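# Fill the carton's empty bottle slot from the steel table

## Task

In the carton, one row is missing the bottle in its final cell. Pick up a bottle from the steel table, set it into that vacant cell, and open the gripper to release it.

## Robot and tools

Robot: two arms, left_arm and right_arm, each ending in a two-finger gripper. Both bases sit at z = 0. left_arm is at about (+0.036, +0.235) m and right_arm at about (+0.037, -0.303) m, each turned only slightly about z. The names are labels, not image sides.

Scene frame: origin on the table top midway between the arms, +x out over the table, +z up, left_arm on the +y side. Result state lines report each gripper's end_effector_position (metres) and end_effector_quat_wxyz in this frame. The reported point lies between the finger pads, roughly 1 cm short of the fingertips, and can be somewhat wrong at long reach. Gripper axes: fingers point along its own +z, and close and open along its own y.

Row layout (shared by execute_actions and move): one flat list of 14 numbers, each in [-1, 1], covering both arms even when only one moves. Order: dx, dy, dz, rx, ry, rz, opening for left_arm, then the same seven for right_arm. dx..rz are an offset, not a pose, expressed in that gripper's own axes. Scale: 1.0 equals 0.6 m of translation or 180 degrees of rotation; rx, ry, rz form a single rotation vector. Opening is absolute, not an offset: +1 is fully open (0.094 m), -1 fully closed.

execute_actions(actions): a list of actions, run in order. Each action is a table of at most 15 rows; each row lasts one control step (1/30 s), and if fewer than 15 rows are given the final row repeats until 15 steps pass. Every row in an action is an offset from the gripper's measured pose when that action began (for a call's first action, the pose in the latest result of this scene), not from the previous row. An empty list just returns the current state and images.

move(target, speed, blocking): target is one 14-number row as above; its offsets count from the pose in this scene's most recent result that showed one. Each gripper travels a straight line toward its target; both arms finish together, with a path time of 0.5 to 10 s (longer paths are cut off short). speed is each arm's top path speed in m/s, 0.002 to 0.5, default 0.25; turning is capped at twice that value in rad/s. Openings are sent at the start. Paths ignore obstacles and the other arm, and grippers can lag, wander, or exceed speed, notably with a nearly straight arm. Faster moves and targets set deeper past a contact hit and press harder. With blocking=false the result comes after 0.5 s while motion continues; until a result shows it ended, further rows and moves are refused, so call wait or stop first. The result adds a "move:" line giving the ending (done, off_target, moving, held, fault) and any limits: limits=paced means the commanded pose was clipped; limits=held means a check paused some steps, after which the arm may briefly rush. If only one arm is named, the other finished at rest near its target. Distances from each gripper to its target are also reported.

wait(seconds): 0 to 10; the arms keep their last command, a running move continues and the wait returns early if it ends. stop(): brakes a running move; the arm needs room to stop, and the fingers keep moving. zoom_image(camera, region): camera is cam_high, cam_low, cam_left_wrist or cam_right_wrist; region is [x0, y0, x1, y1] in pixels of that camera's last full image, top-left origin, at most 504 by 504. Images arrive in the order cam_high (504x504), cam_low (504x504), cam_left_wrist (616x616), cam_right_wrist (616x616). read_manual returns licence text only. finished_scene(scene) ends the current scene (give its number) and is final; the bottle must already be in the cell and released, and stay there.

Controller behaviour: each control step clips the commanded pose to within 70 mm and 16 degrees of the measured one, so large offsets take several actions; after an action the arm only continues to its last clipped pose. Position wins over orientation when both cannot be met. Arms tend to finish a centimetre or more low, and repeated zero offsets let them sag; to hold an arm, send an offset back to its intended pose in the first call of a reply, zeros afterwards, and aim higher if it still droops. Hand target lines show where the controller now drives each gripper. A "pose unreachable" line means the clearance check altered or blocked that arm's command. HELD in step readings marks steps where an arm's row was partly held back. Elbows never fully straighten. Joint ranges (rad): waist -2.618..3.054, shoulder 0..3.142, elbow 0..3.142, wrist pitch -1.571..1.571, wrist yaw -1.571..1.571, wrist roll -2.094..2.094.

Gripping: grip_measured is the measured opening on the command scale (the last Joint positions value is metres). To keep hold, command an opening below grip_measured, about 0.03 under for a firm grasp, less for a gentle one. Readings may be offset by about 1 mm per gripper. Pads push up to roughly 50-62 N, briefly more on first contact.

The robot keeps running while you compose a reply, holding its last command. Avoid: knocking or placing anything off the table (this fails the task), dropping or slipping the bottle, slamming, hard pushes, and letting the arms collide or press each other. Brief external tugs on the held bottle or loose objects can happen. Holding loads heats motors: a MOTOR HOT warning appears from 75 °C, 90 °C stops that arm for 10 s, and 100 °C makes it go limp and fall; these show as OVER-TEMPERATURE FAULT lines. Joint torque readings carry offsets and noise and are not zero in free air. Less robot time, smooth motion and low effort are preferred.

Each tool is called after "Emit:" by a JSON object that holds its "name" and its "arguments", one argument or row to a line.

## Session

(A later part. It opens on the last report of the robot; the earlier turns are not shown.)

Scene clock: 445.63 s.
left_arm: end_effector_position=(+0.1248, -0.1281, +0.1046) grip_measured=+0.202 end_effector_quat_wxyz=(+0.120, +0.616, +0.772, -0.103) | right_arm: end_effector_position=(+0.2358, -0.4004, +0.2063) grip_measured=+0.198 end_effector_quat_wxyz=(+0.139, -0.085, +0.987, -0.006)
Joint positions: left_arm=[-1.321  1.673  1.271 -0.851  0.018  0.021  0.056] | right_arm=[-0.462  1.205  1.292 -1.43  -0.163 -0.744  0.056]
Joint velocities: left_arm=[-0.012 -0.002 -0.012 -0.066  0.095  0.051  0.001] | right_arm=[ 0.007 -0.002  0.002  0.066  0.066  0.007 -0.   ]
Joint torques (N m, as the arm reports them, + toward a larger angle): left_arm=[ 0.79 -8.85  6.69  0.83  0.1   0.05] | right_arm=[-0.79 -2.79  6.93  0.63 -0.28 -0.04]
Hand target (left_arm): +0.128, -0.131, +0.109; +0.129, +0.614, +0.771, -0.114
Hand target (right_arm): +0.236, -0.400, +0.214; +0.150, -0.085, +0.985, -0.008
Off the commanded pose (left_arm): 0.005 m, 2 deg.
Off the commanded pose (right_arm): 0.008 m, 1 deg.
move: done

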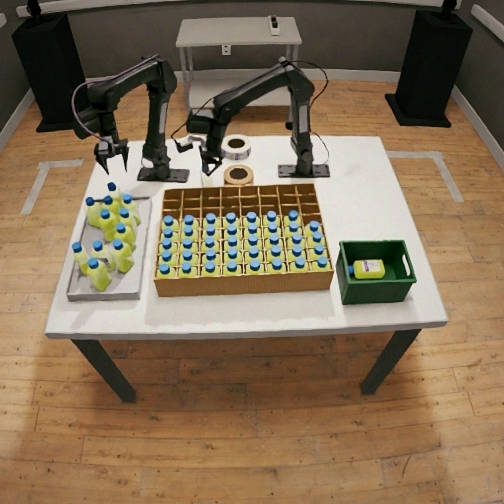

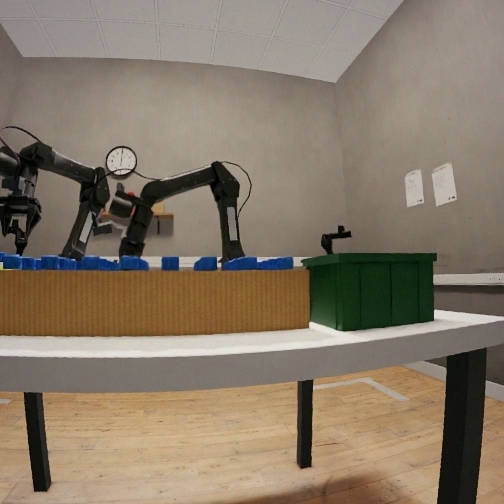

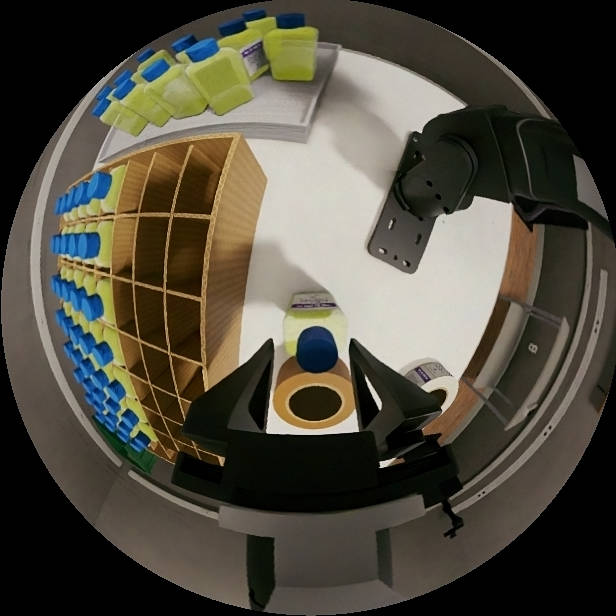

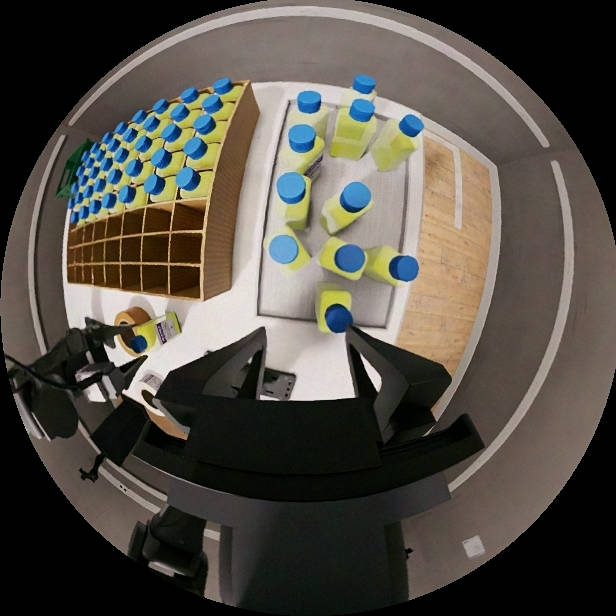

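Emit:
{"name": "move", "arguments": {
  "target": [-0.004,-0.011,-0.005,0,-0.008,0,-0.2, -0.004,0,-0.013,0,-0.008,0,0.2],
  "speed": 0.03
}}

Emit:
{"name": "zoom_image", "arguments": {
  "camera": "cam_left_wrist",
  "region": [212, 220, 412, 420]
}}

Scene clock: 456.10 s.
left_arm: end_effector_position=(+0.1212, -0.1292, +0.1047) grip_measured=-0.198 end_effector_quat_wxyz=(+0.120, +0.615, +0.773, -0.105) | right_arm: end_effector_position=(+0.2354, -0.4003, +0.2063) grip_measured=+0.198 end_effector_quat_wxyz=(+0.140, -0.084, +0.987, -0.004)
Joint positions: left_arm=[-1.331  1.673  1.271 -0.85   0.018  0.007  0.038] | right_arm=[-0.466  1.205  1.292 -1.432 -0.169 -0.748  0.056]
Joint velocities: left_arm=[-0.007  0.007 -0.017 -0.037  0.022 -0.125  0.   ] | right_arm=[-0.002 -0.002  0.007 -0.051  0.081 -0.081  0.   ]
Joint torques (N m, as the arm reports them, + toward a larger angle): left_arm=[-0.67 -9.32  6.05  0.81 -0.07 -0.06] | right_arm=[-0.78 -2.78  6.94  0.62 -0.27 -0.05]
Hand target (left_arm): +0.119, -0.131, +0.108; +0.130, +0.615, +0.770, -0.111
Hand target (right_arm): +0.236, -0.400, +0.214; +0.151, -0.085, +0.985, -0.006
Off the commanded pose (left_arm): 0.005 m, 1 deg.
Off the commanded pose (right_arm): 0.008 m, 1 deg.
move: done

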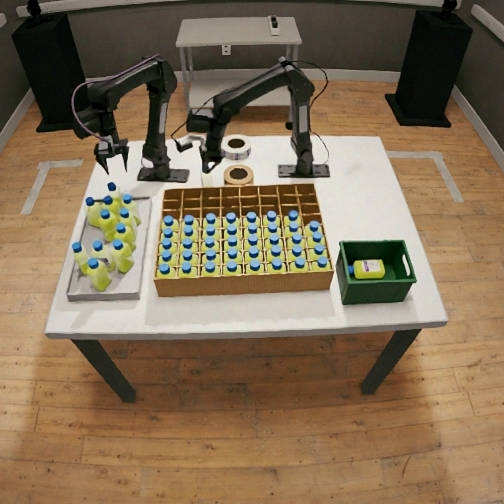

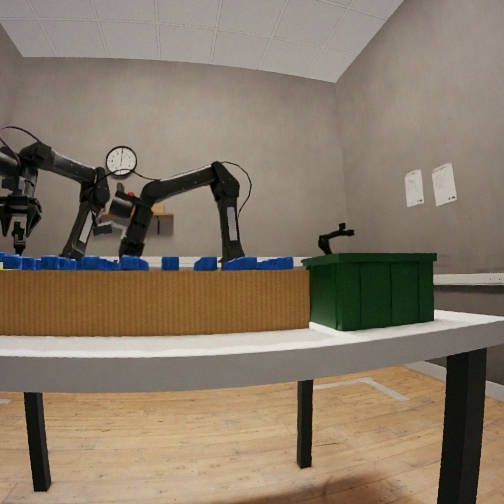

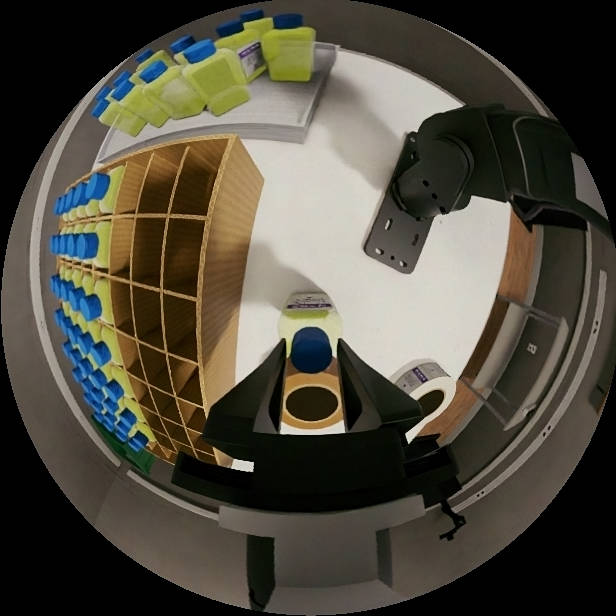

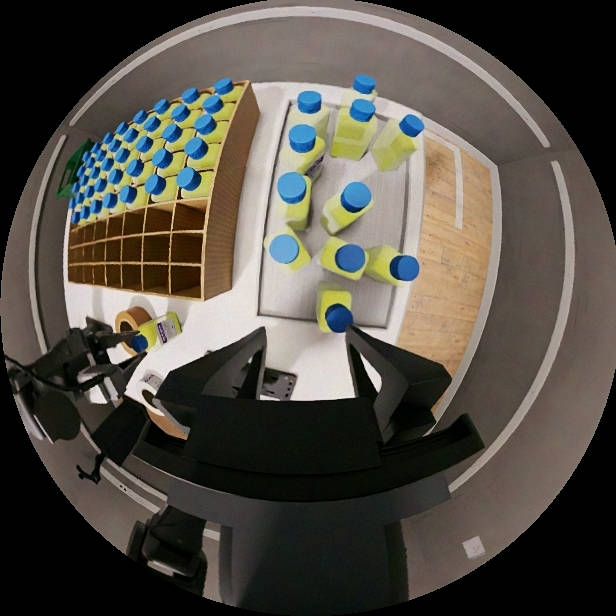

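Region (212, 220, 412, 420) of cam_left_wrist's 616x616 image, scaled by 2.520, with more detail than that image has.

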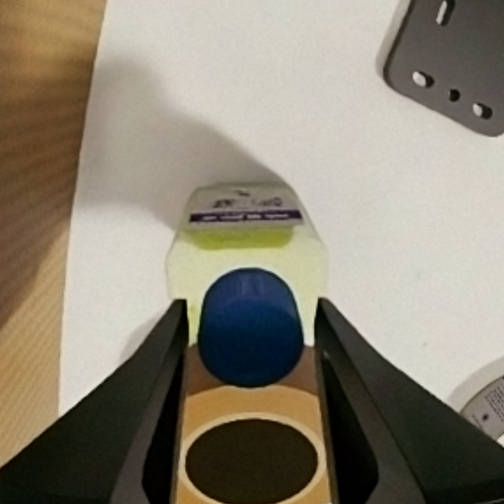

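Emit:
{"name": "execute_actions", "arguments": {
  "actions": [
    [[-0.004,0,-0.005,0,-0.008,0,-0.5, -0.004,0,-0.013,0,-0.008,0,0.2]]
  ]
}}

Scene clock: 470.97 s.
left_arm: end_effector_position=(+0.1213, -0.1294, +0.1044) grip_measured=-0.451 end_effector_quat_wxyz=(+0.120, +0.614, +0.773, -0.105) | right_arm: end_effector_position=(+0.2349, -0.4000, +0.2064) grip_measured=+0.198 end_effector_quat_wxyz=(+0.141, -0.084, +0.986, -0.002)
Joint positions: left_arm=[-1.331  1.673  1.27  -0.847  0.018  0.006  0.026] | right_arm=[-0.471  1.205  1.292 -1.435 -0.175 -0.752  0.056]
Joint velocities: left_arm=[-0.012 -0.007  0.002 -0.007  0.007  0.037  0.001] | right_arm=[-0.007 -0.012  0.007 -0.037  0.022  0.037  0.   ]
Joint torques (N m, as the arm reports them, + toward a larger angle): left_arm=[ 0.   -9.31  6.21  0.8   0.    0.03] | right_arm=[-0.77 -2.76  6.93  0.64 -0.25 -0.06]
Hand target (left_arm): +0.122, -0.131, +0.108; +0.129, +0.613, +0.771, -0.113
Hand target (right_arm): +0.235, -0.400, +0.214; +0.152, -0.084, +0.985, -0.003
Off the commanded pose (left_arm): 0.004 m, 1 deg.
Off the commanded pose (right_arm): 0.008 m, 1 deg.
Step readings (end_effector_position):
0: left_arm (+0.1212, -0.1292, +0.1047) | right_arm (+0.2354, -0.4001, +0.2063)
1: left_arm (+0.1212, -0.1293, +0.1048) | right_arm (+0.2354, -0.4001, +0.2064)
2: left_arm (+0.1212, -0.1293, +0.1048) | right_arm (+0.2352, -0.4002, +0.2064)
4: left_arm (+0.1212, -0.1293, +0.1044) | right_arm (+0.2350, -0.4004, +0.2064)
8: left_arm (+0.1213, -0.1294, +0.1044) | right_arm (+0.2349, -0.4002, +0.2063)
15: end_effector_position above

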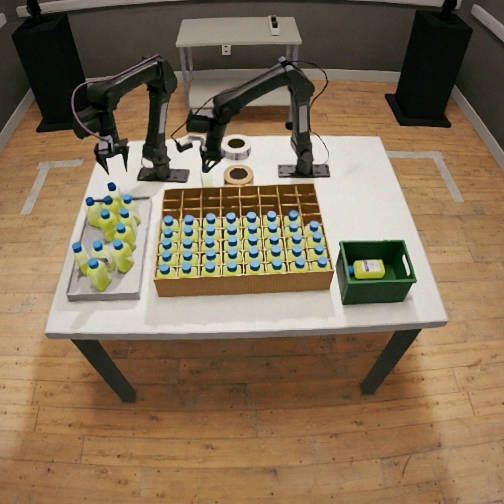

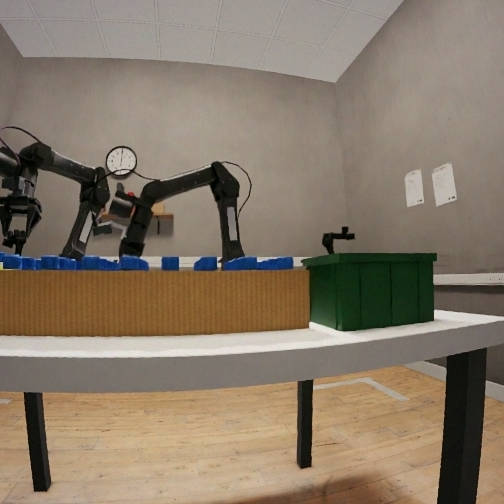

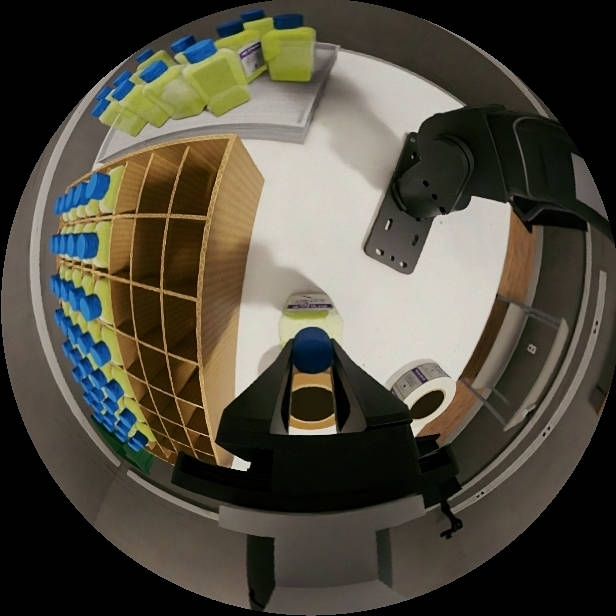

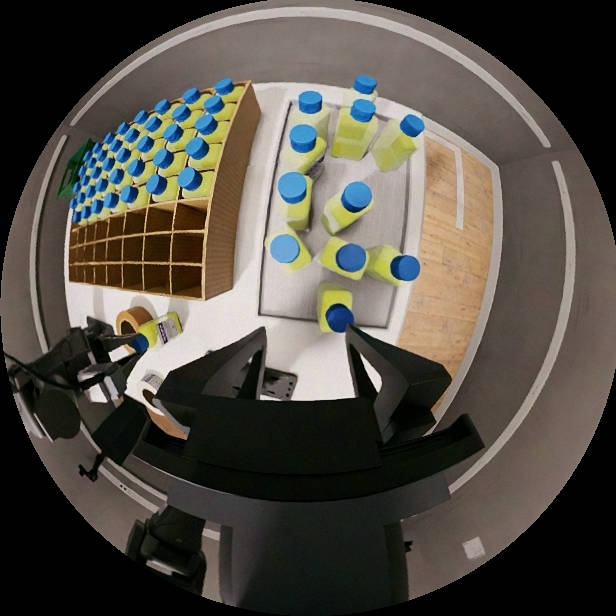

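Emit:
{"name": "move", "arguments": {
  "target": [-0.0515,0.038,-0.2615,-0.035,-0.017,-0.106,-0.5, -0.004,0,-0.013,0,-0.006,0,0.2],
  "speed": 0.18
}}

Scene clock: 483.50 s.
left_arm: end_effector_position=(+0.1317, -0.1011, +0.2497) grip_measured=-0.451 end_effector_quat_wxyz=(+0.131, +0.477, +0.865, -0.087) | right_arm: end_effector_position=(+0.2337, -0.3990, +0.2060) grip_measured=+0.198 end_effector_quat_wxyz=(+0.138, -0.085, +0.987, +0.001)
Joint positions: left_arm=[-1.331  1.664  1.852 -1.452 -0.076 -0.314  0.026] | right_arm=[-0.471  1.205  1.292 -1.441 -0.176 -0.753  0.056]
Joint velocities: left_arm=[ 0.017  0.007  0.002 -0.007  0.007  0.066 -0.   ] | right_arm=[ 0.002  0.002  0.017 -0.037  0.11  -0.051  0.   ]
Joint torques (N m, as the arm reports them, + toward a larger angle): left_arm=[ 0.53 -7.44  9.86  0.71 -0.24 -0.05] | right_arm=[-0.87 -2.43  7.2   0.62 -0.28 -0.06]
Hand target (left_arm): +0.139, -0.106, +0.263; +0.155, +0.467, +0.865, -0.098
Hand target (right_arm): +0.235, -0.400, +0.214; +0.150, -0.084, +0.985, -0.001
Off the commanded pose (left_arm): 0.017 m, 3 deg.
Off the commanded pose (right_arm): 0.009 m, 1 deg.
move: off_target (left_arm)

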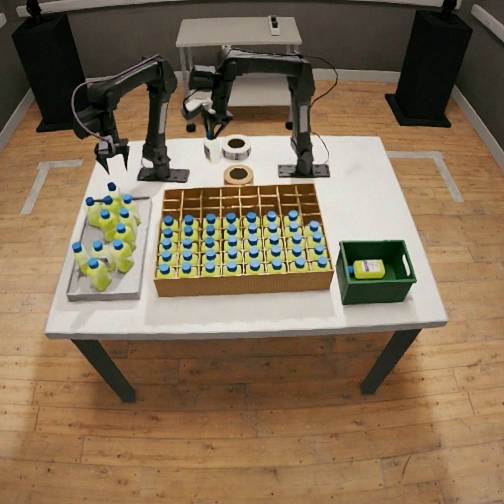

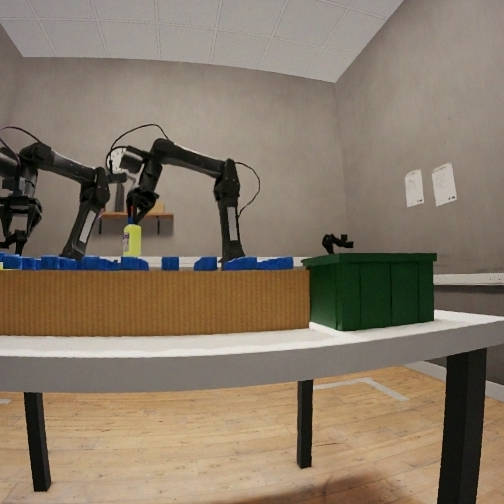

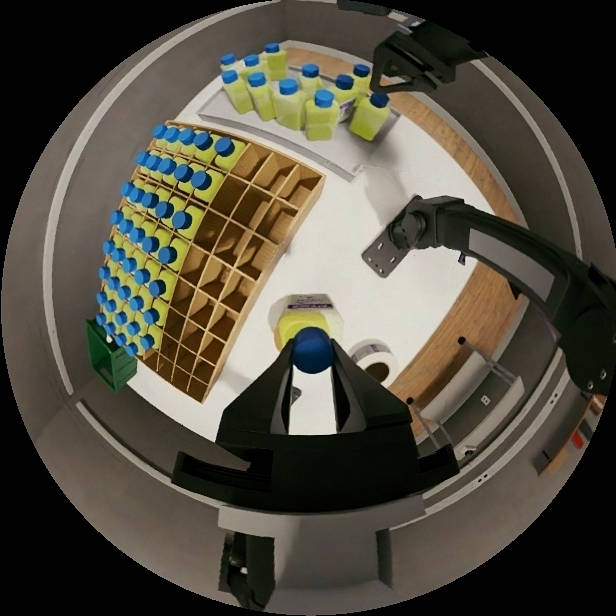

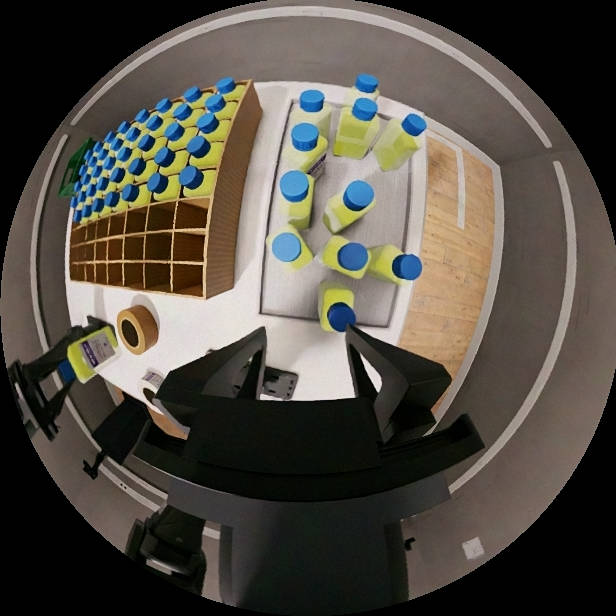

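Emit:
{"name": "move", "arguments": {
  "target": [0.199,0.611,-0.108,-0.108,-0.021,-0.297,-0.5, -0.004,0,-0.013,0,-0.008,0,0.2],
  "speed": 0.22
}}

Emit:
{"name": "zoom_image", "arguments": {
  "camera": "cam_left_wrist",
  "region": [212, 200, 412, 400]
}}

Scene clock: 505.13 s.
left_arm: end_effector_position=(+0.3646, +0.2076, +0.2559) grip_measured=-0.451 end_effector_quat_wxyz=(+0.158, +0.007, +0.987, -0.009) | right_arm: end_effector_position=(+0.2332, -0.3987, +0.2061) grip_measured=+0.198 end_effector_quat_wxyz=(+0.139, -0.085, +0.987, +0.003)
Joint positions: left_arm=[-0.086  1.591  1.8   -1.462 -0.007 -0.073  0.026] | right_arm=[-0.476  1.205  1.292 -1.444 -0.182 -0.758  0.056]
Joint velocities: left_arm=[-0.007 -0.007  0.017  0.037  0.037  0.037  0.   ] | right_arm=[ 0.017 -0.017  0.022 -0.007  0.037 -0.022  0.001]
Joint torques (N m, as the arm reports them, + toward a larger angle): left_arm=[ 0.42 -6.81 10.25  0.79  0.05  0.08] | right_arm=[-0.79 -2.74  6.94  0.62 -0.28 -0.06]
Hand target (left_arm): +0.374, +0.207, +0.271; +0.189, +0.008, +0.982, -0.015
Hand target (right_arm): +0.234, -0.399, +0.214; +0.150, -0.085, +0.985, +0.002
Off the commanded pose (left_arm): 0.012 m, 3 deg.
Off the commanded pose (right_arm): 0.008 m, 1 deg.
move: off_target (left_arm)

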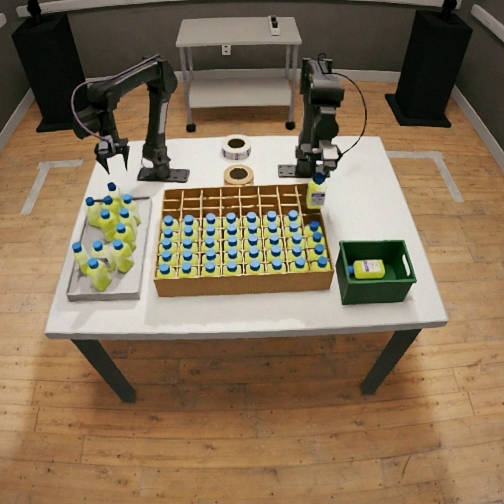

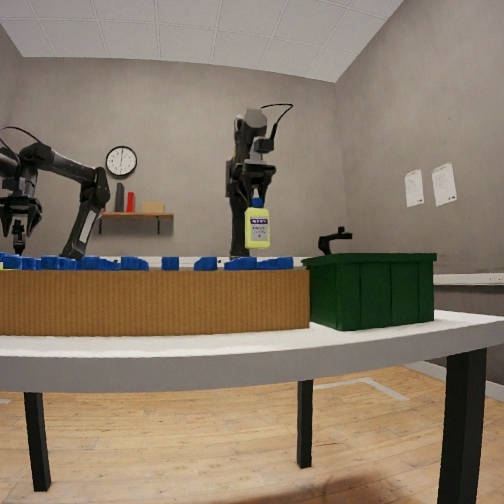

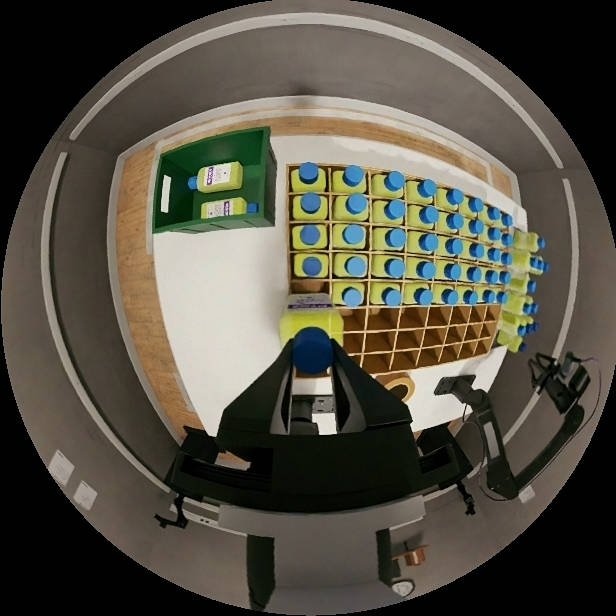

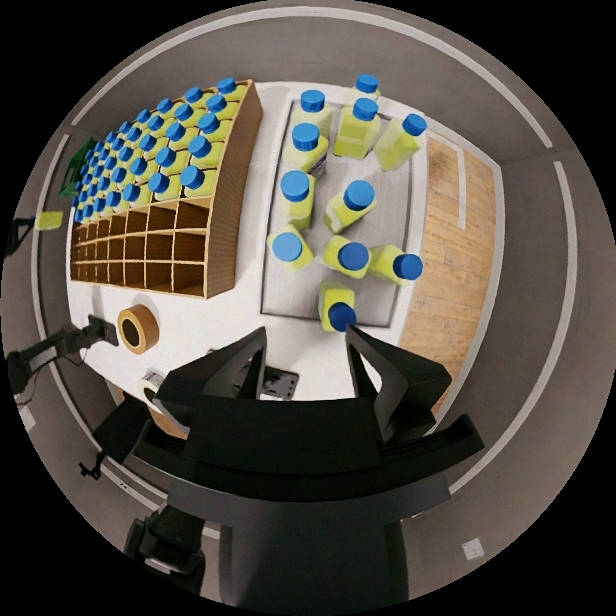

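Region (212, 200, 412, 400) of cam_left_wrist's 616x616 image, scaled by 2.520, with more detail than that image has.

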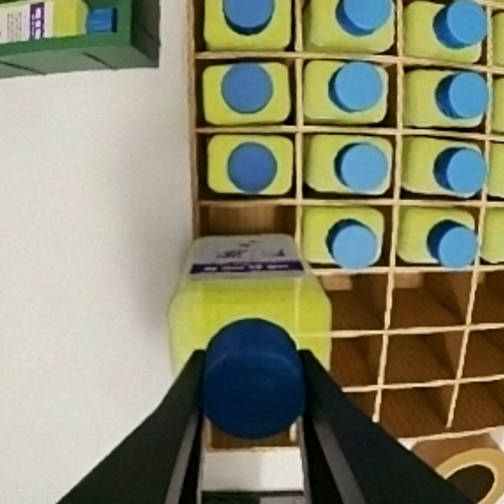

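Emit:
{"name": "move", "arguments": {
  "target": [-0.0044,-0.008,0.045,0,-0.01,0,-0.5, -0.004,0,-0.013,0,-0.008,0,0.2],
  "speed": 0.06
}}

Emit:
{"name": "zoom_image", "arguments": {
  "camera": "cam_left_wrist",
  "region": [212, 200, 412, 400]
}}

Emit:
{"name": "zoom_image", "arguments": {
  "camera": "cam_high",
  "region": [270, 160, 360, 250]
}}

Scene clock: 521.90 s.
left_arm: end_effector_position=(+0.3714, +0.2068, +0.2196) grip_measured=-0.451 end_effector_quat_wxyz=(+0.144, +0.003, +0.990, -0.009) | right_arm: end_effector_position=(+0.2326, -0.3985, +0.2061) grip_measured=+0.198 end_effector_quat_wxyz=(+0.140, -0.085, +0.987, +0.006)
Joint positions: left_arm=[-0.086  1.591  1.654 -1.344 -0.006 -0.082  0.026] | right_arm=[-0.482  1.205  1.292 -1.447 -0.188 -0.763  0.056]
Joint velocities: left_arm=[ 0.002  0.007  0.002  0.007 -0.022  0.037 -0.   ] | right_arm=[-0.012 -0.012  0.002 -0.037 -0.051 -0.022 -0.   ]
Joint torques (N m, as the arm reports them, + toward a larger angle): left_arm=[-1.15 -9.03  6.8   0.87 -0.09 -0.03] | right_arm=[-0.77 -2.71  6.94  0.61 -0.28 -0.06]
Hand target (left_arm): +0.375, +0.203, +0.231; +0.173, +0.007, +0.985, -0.010
Hand target (right_arm): +0.233, -0.399, +0.214; +0.151, -0.085, +0.985, +0.004
Off the commanded pose (left_arm): 0.013 m, 3 deg.
Off the commanded pose (right_arm): 0.008 m, 1 deg.
move: off_target (left_arm)

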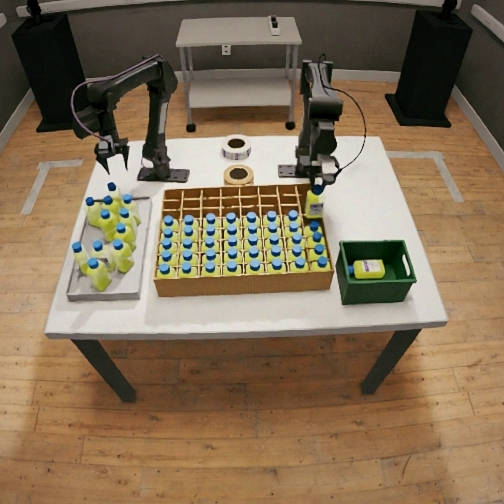

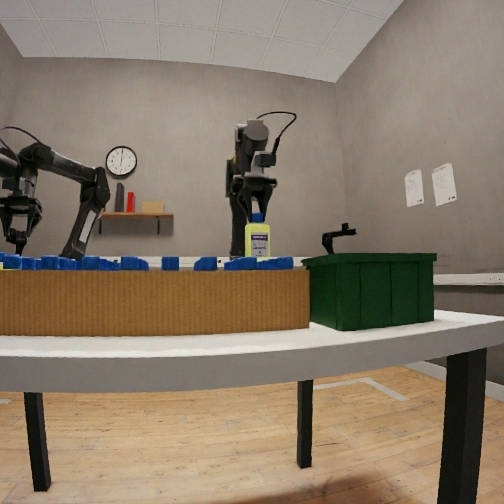

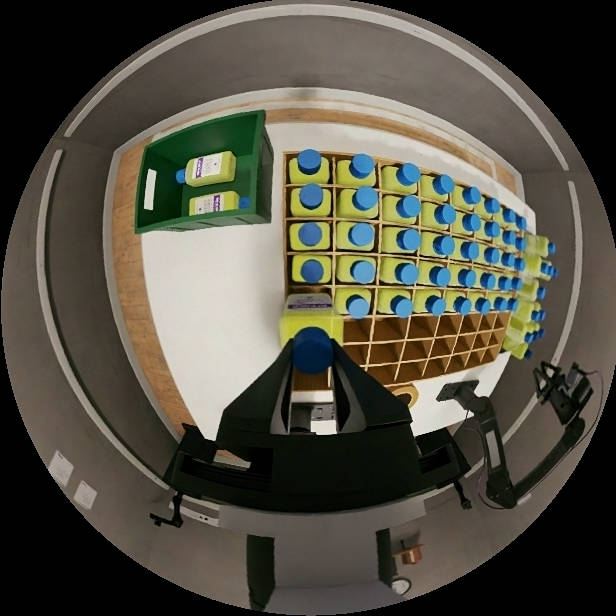

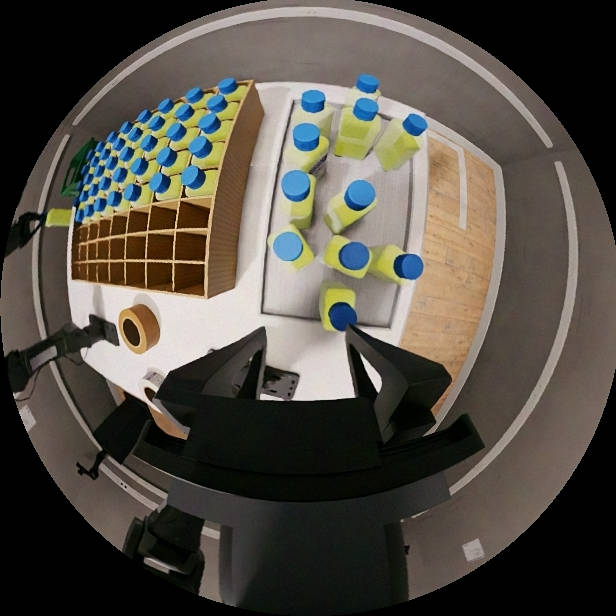

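Region (212, 200, 412, 400) of cam_left_wrist's 616x616 image, scaled by 2.520, with more detail than that image has.

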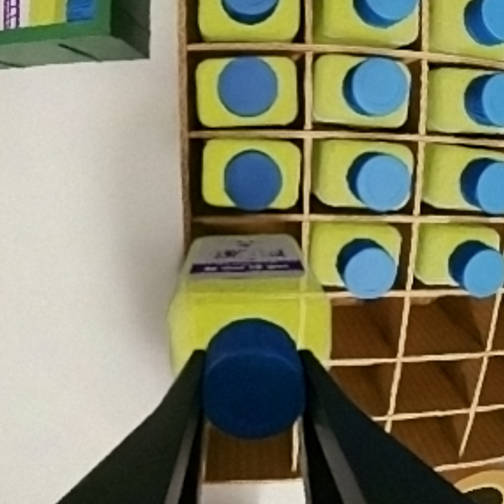

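Region (270, 160, 360, 250) of cam_high's 504x504 image, scaled by 5.600, with more detail than that image has.

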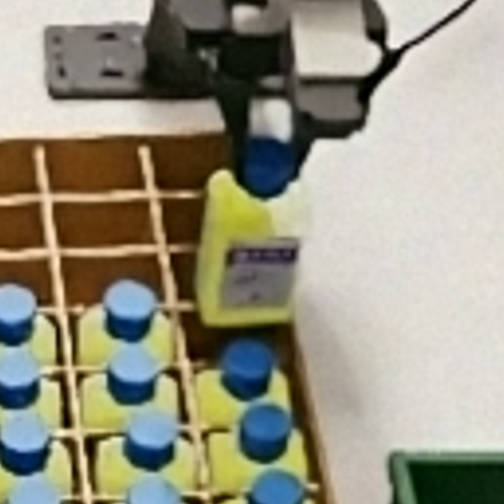

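Emit:
{"name": "move", "arguments": {
  "target": [-0.013,-0.008,-0.015,0,-0.027,0,-0.5, -0.004,0,-0.013,0,-0.008,0,0.2],
  "speed": 0.05
}}

Emit:
{"name": "zoom_image", "arguments": {
  "camera": "cam_left_wrist",
  "region": [212, 200, 412, 400]
}}

Scene clock: 538.63 s.
left_arm: end_effector_position=(+0.3739, +0.2037, +0.2122) grip_measured=-0.451 end_effector_quat_wxyz=(+0.145, +0.001, +0.989, -0.011) | right_arm: end_effector_position=(+0.2320, -0.3985, +0.2062) grip_measured=+0.198 end_effector_quat_wxyz=(+0.140, -0.084, +0.986, +0.008)
Joint positions: left_arm=[-0.094  1.591  1.623 -1.311 -0.006 -0.093  0.026] | right_arm=[-0.488  1.205  1.292 -1.45  -0.193 -0.768  0.056]
Joint velocities: left_arm=[-0.007 -0.017  0.012 -0.007 -0.051 -0.051 -0.001] | right_arm=[-0.007 -0.002  0.007  0.007 -0.037 -0.007 -0.001]
Joint torques (N m, as the arm reports them, + toward a larger angle): left_arm=[ -0.84 -10.78   6.79   0.88  -0.13  -0.06] | right_arm=[-0.77 -2.7   6.94  0.6  -0.33 -0.07]
Hand target (left_arm): +0.376, +0.202, +0.231; +0.185, +0.003, +0.983, -0.010
Hand target (right_arm): +0.233, -0.398, +0.214; +0.152, -0.084, +0.985, +0.006
Off the commanded pose (left_arm): 0.019 m, 5 deg.
Off the commanded pose (right_arm): 0.008 m, 1 deg.
move: off_target (left_arm)

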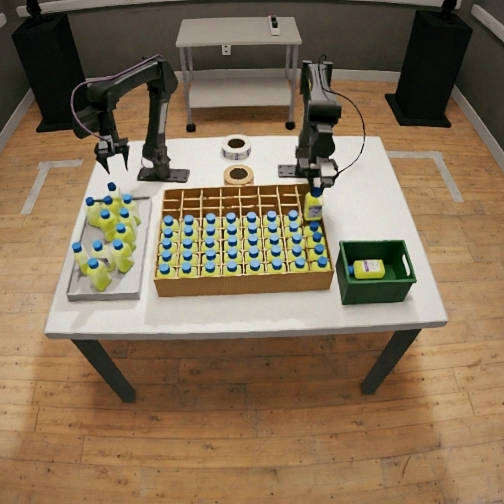

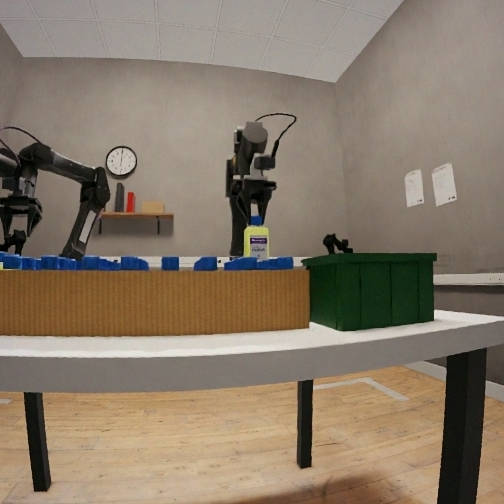

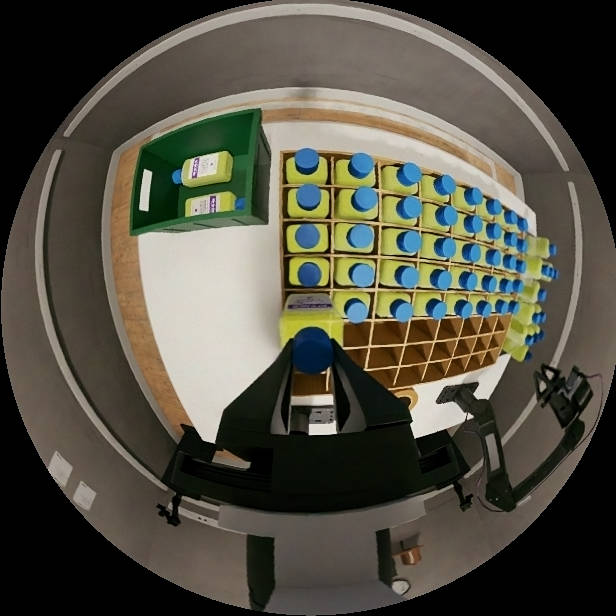

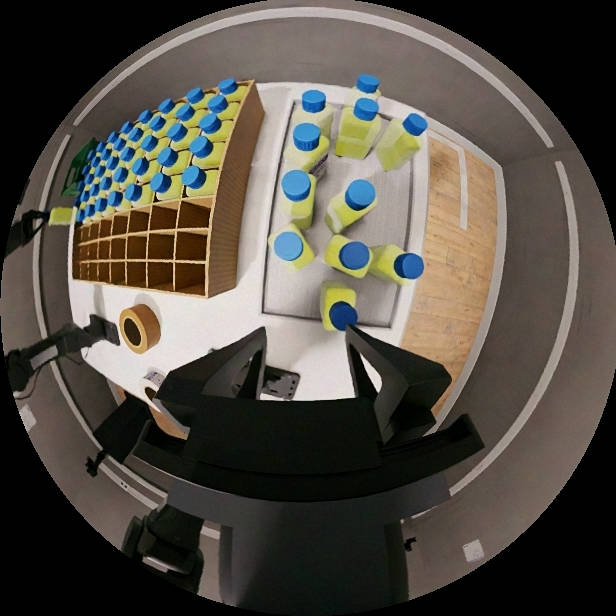

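Region (212, 200, 412, 400) of cam_left_wrist's 616x616 image, scaled by 2.520, with more detail than that image has.

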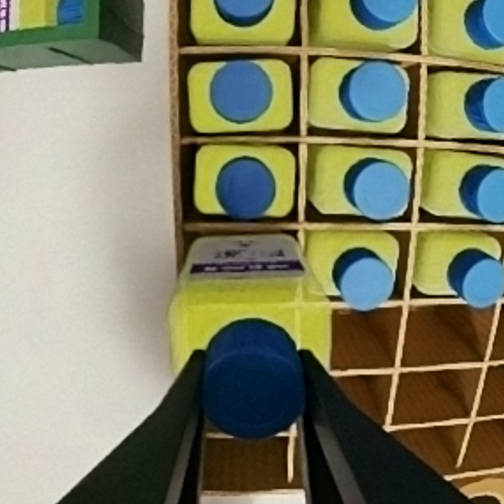

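Emit:
{"name": "zoom_image", "arguments": {
  "camera": "cam_left_wrist",
  "region": [270, 260, 350, 340]
}}

Emit:
{"name": "zoom_image", "arguments": {
  "camera": "cam_high",
  "region": [285, 180, 345, 240]
}}

Region (270, 260, 350, 340) of cam_left_wrist's 616x616 image, scaled by 6.300, with more detail than that image has.

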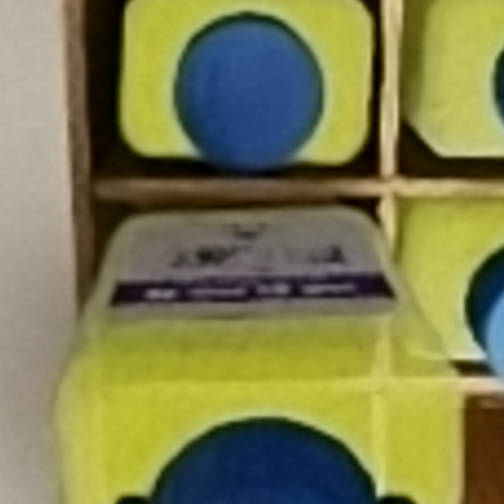

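Region (285, 180, 345, 240) of cam_high's 504x504 image, scaled by 8.400, with more detail than that image has.

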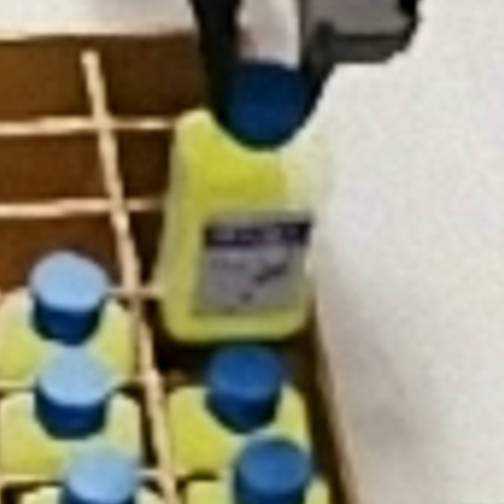

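Emit:
{"name": "move", "arguments": {
  "target": [0.002,0.005,0.021,0.003,-0.015,0.0106,-0.5, -0.004,0,-0.013,0,-0.008,0,0.2],
  "speed": 0.03
}}

Emit:
{"name": "zoom_image", "arguments": {
  "camera": "cam_left_wrist",
  "region": [250, 240, 370, 360]
}}

Scene clock: 558.87 s.
left_arm: end_effector_position=(+0.3718, +0.2038, +0.1816) grip_measured=-0.451 end_effector_quat_wxyz=(+0.128, +0.022, +0.991, -0.007) | right_arm: end_effector_position=(+0.2312, -0.3985, +0.2062) grip_measured=+0.198 end_effector_quat_wxyz=(+0.141, -0.083, +0.986, +0.011)
Joint positions: left_arm=[-0.094  1.591  1.508 -1.23  -0.006 -0.052  0.026] | right_arm=[-0.495  1.205  1.292 -1.453 -0.199 -0.773  0.056]
Joint velocities: left_arm=[ 0.007 -0.002  0.002  0.11  -0.037  0.022  0.   ] | right_arm=[-0.012  0.012  0.002 -0.007 -0.022 -0.066 -0.   ]
Joint torques (N m, as the arm reports them, + toward a larger angle): left_arm=[  1.1  -10.89   7.07   0.78   0.09   0.1 ] | right_arm=[-0.79 -2.67  6.95  0.61 -0.32 -0.04]
Hand target (left_arm): +0.376, +0.207, +0.200; +0.168, +0.019, +0.986, -0.012
Hand target (right_arm): +0.232, -0.398, +0.214; +0.152, -0.084, +0.985, +0.009
Off the commanded pose (left_arm): 0.019 m, 5 deg.
Off the commanded pose (right_arm): 0.008 m, 1 deg.
move: off_target (left_arm)

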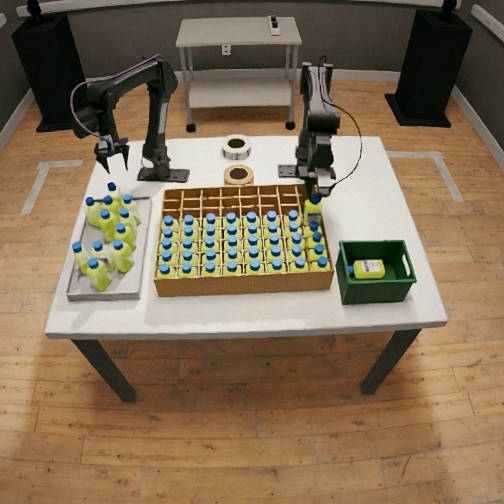

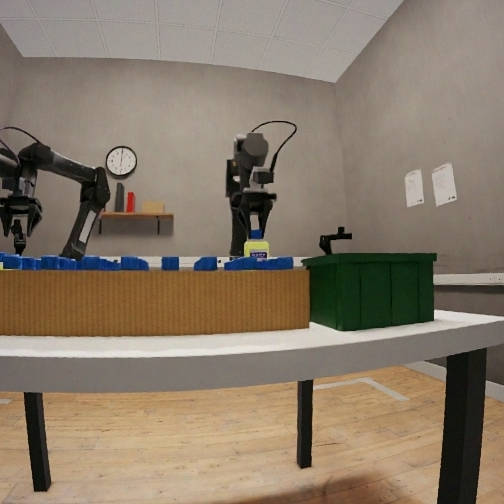

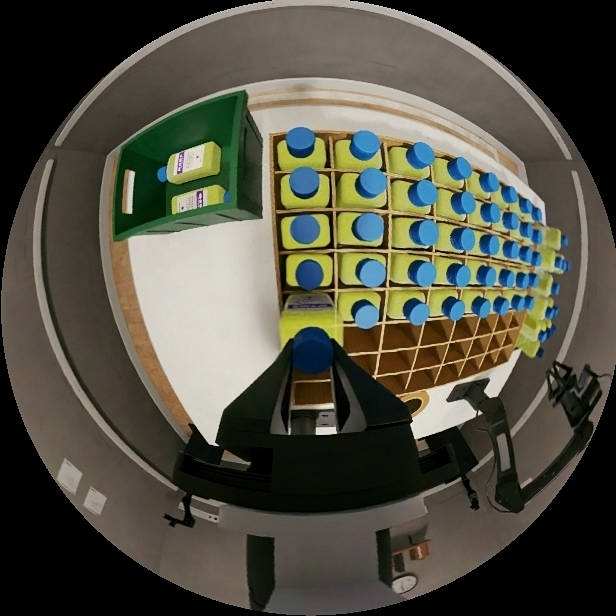

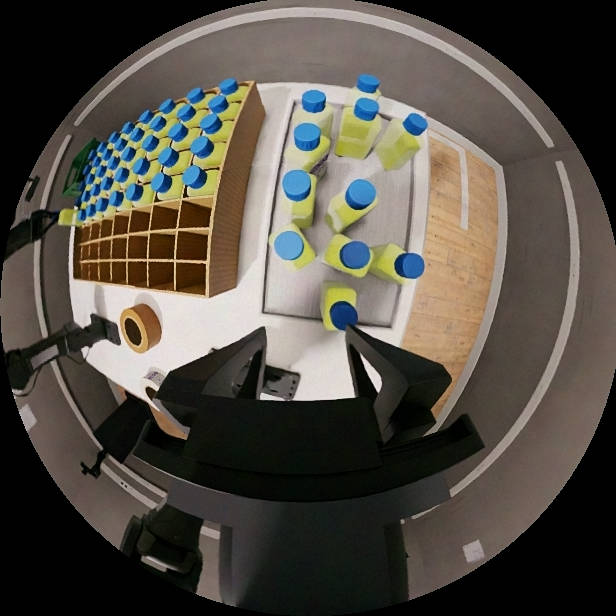

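Region (250, 240, 370, 360) of cam_left_wrist's 616x616 image, scaled by 4.200, with more detail than that image has.

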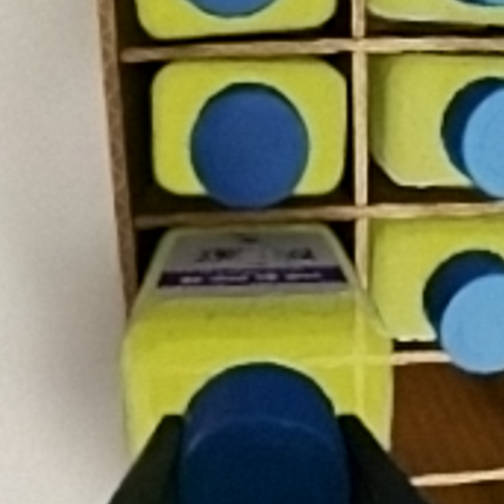

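Emit:
{"name": "move", "arguments": {
  "target": [0.0167,0.003,0.0766,0,-0.035,0,-0.5, -0.004,0,-0.013,0,-0.008,0,0.2],
  "speed": 0.04
}}

Scene clock: 572.03 s.
left_arm: end_effector_position=(+0.3659, +0.2044, +0.1189) grip_measured=-0.451 end_effector_quat_wxyz=(+0.145, +0.023, +0.989, -0.008) | right_arm: end_effector_position=(+0.2306, -0.3984, +0.2062) grip_measured=+0.198 end_effector_quat_wxyz=(+0.142, -0.083, +0.986, +0.013)
Joint positions: left_arm=[-0.094  1.531  1.189 -0.937 -0.006 -0.05   0.026] | right_arm=[-0.501  1.205  1.292 -1.457 -0.205 -0.779  0.056]
Joint velocities: left_arm=[ 0.002  0.007 -0.012  0.007 -0.022  0.007  0.   ] | right_arm=[ 0.002  0.007 -0.002  0.007  0.11  -0.022 -0.   ]
Joint torques (N m, as the arm reports them, + toward a larger angle): left_arm=[ 0.38 -9.96  7.13  0.85 -0.06  0.07] | right_arm=[-0.79 -2.65  6.94  0.61 -0.29 -0.07]
Hand target (left_arm): +0.373, +0.206, +0.135; +0.182, +0.023, +0.983, -0.008
Hand target (right_arm): +0.231, -0.398, +0.214; +0.153, -0.083, +0.985, +0.011
Off the commanded pose (left_arm): 0.018 m, 4 deg.
Off the commanded pose (right_arm): 0.008 m, 1 deg.
move: off_target (left_arm)

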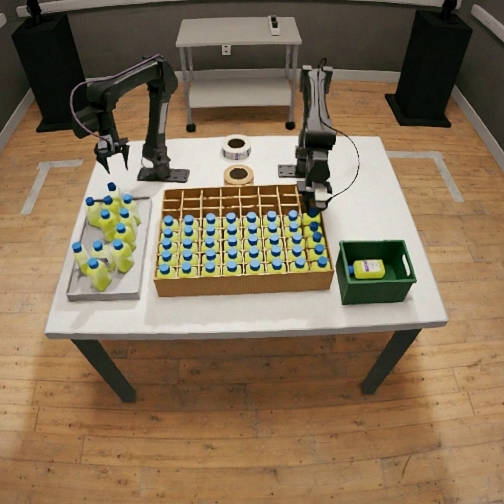

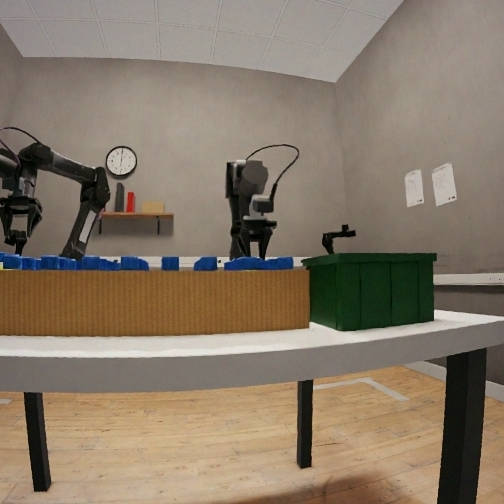

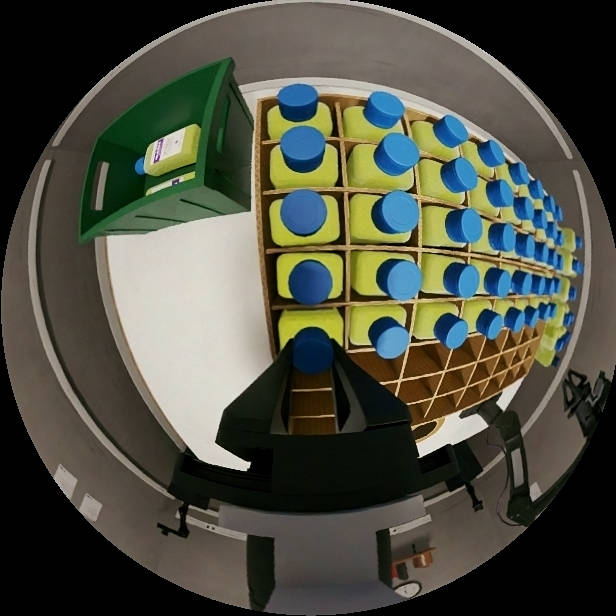

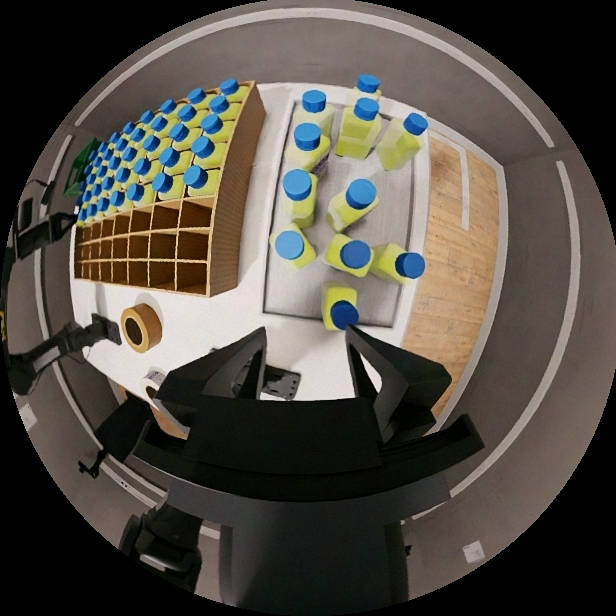

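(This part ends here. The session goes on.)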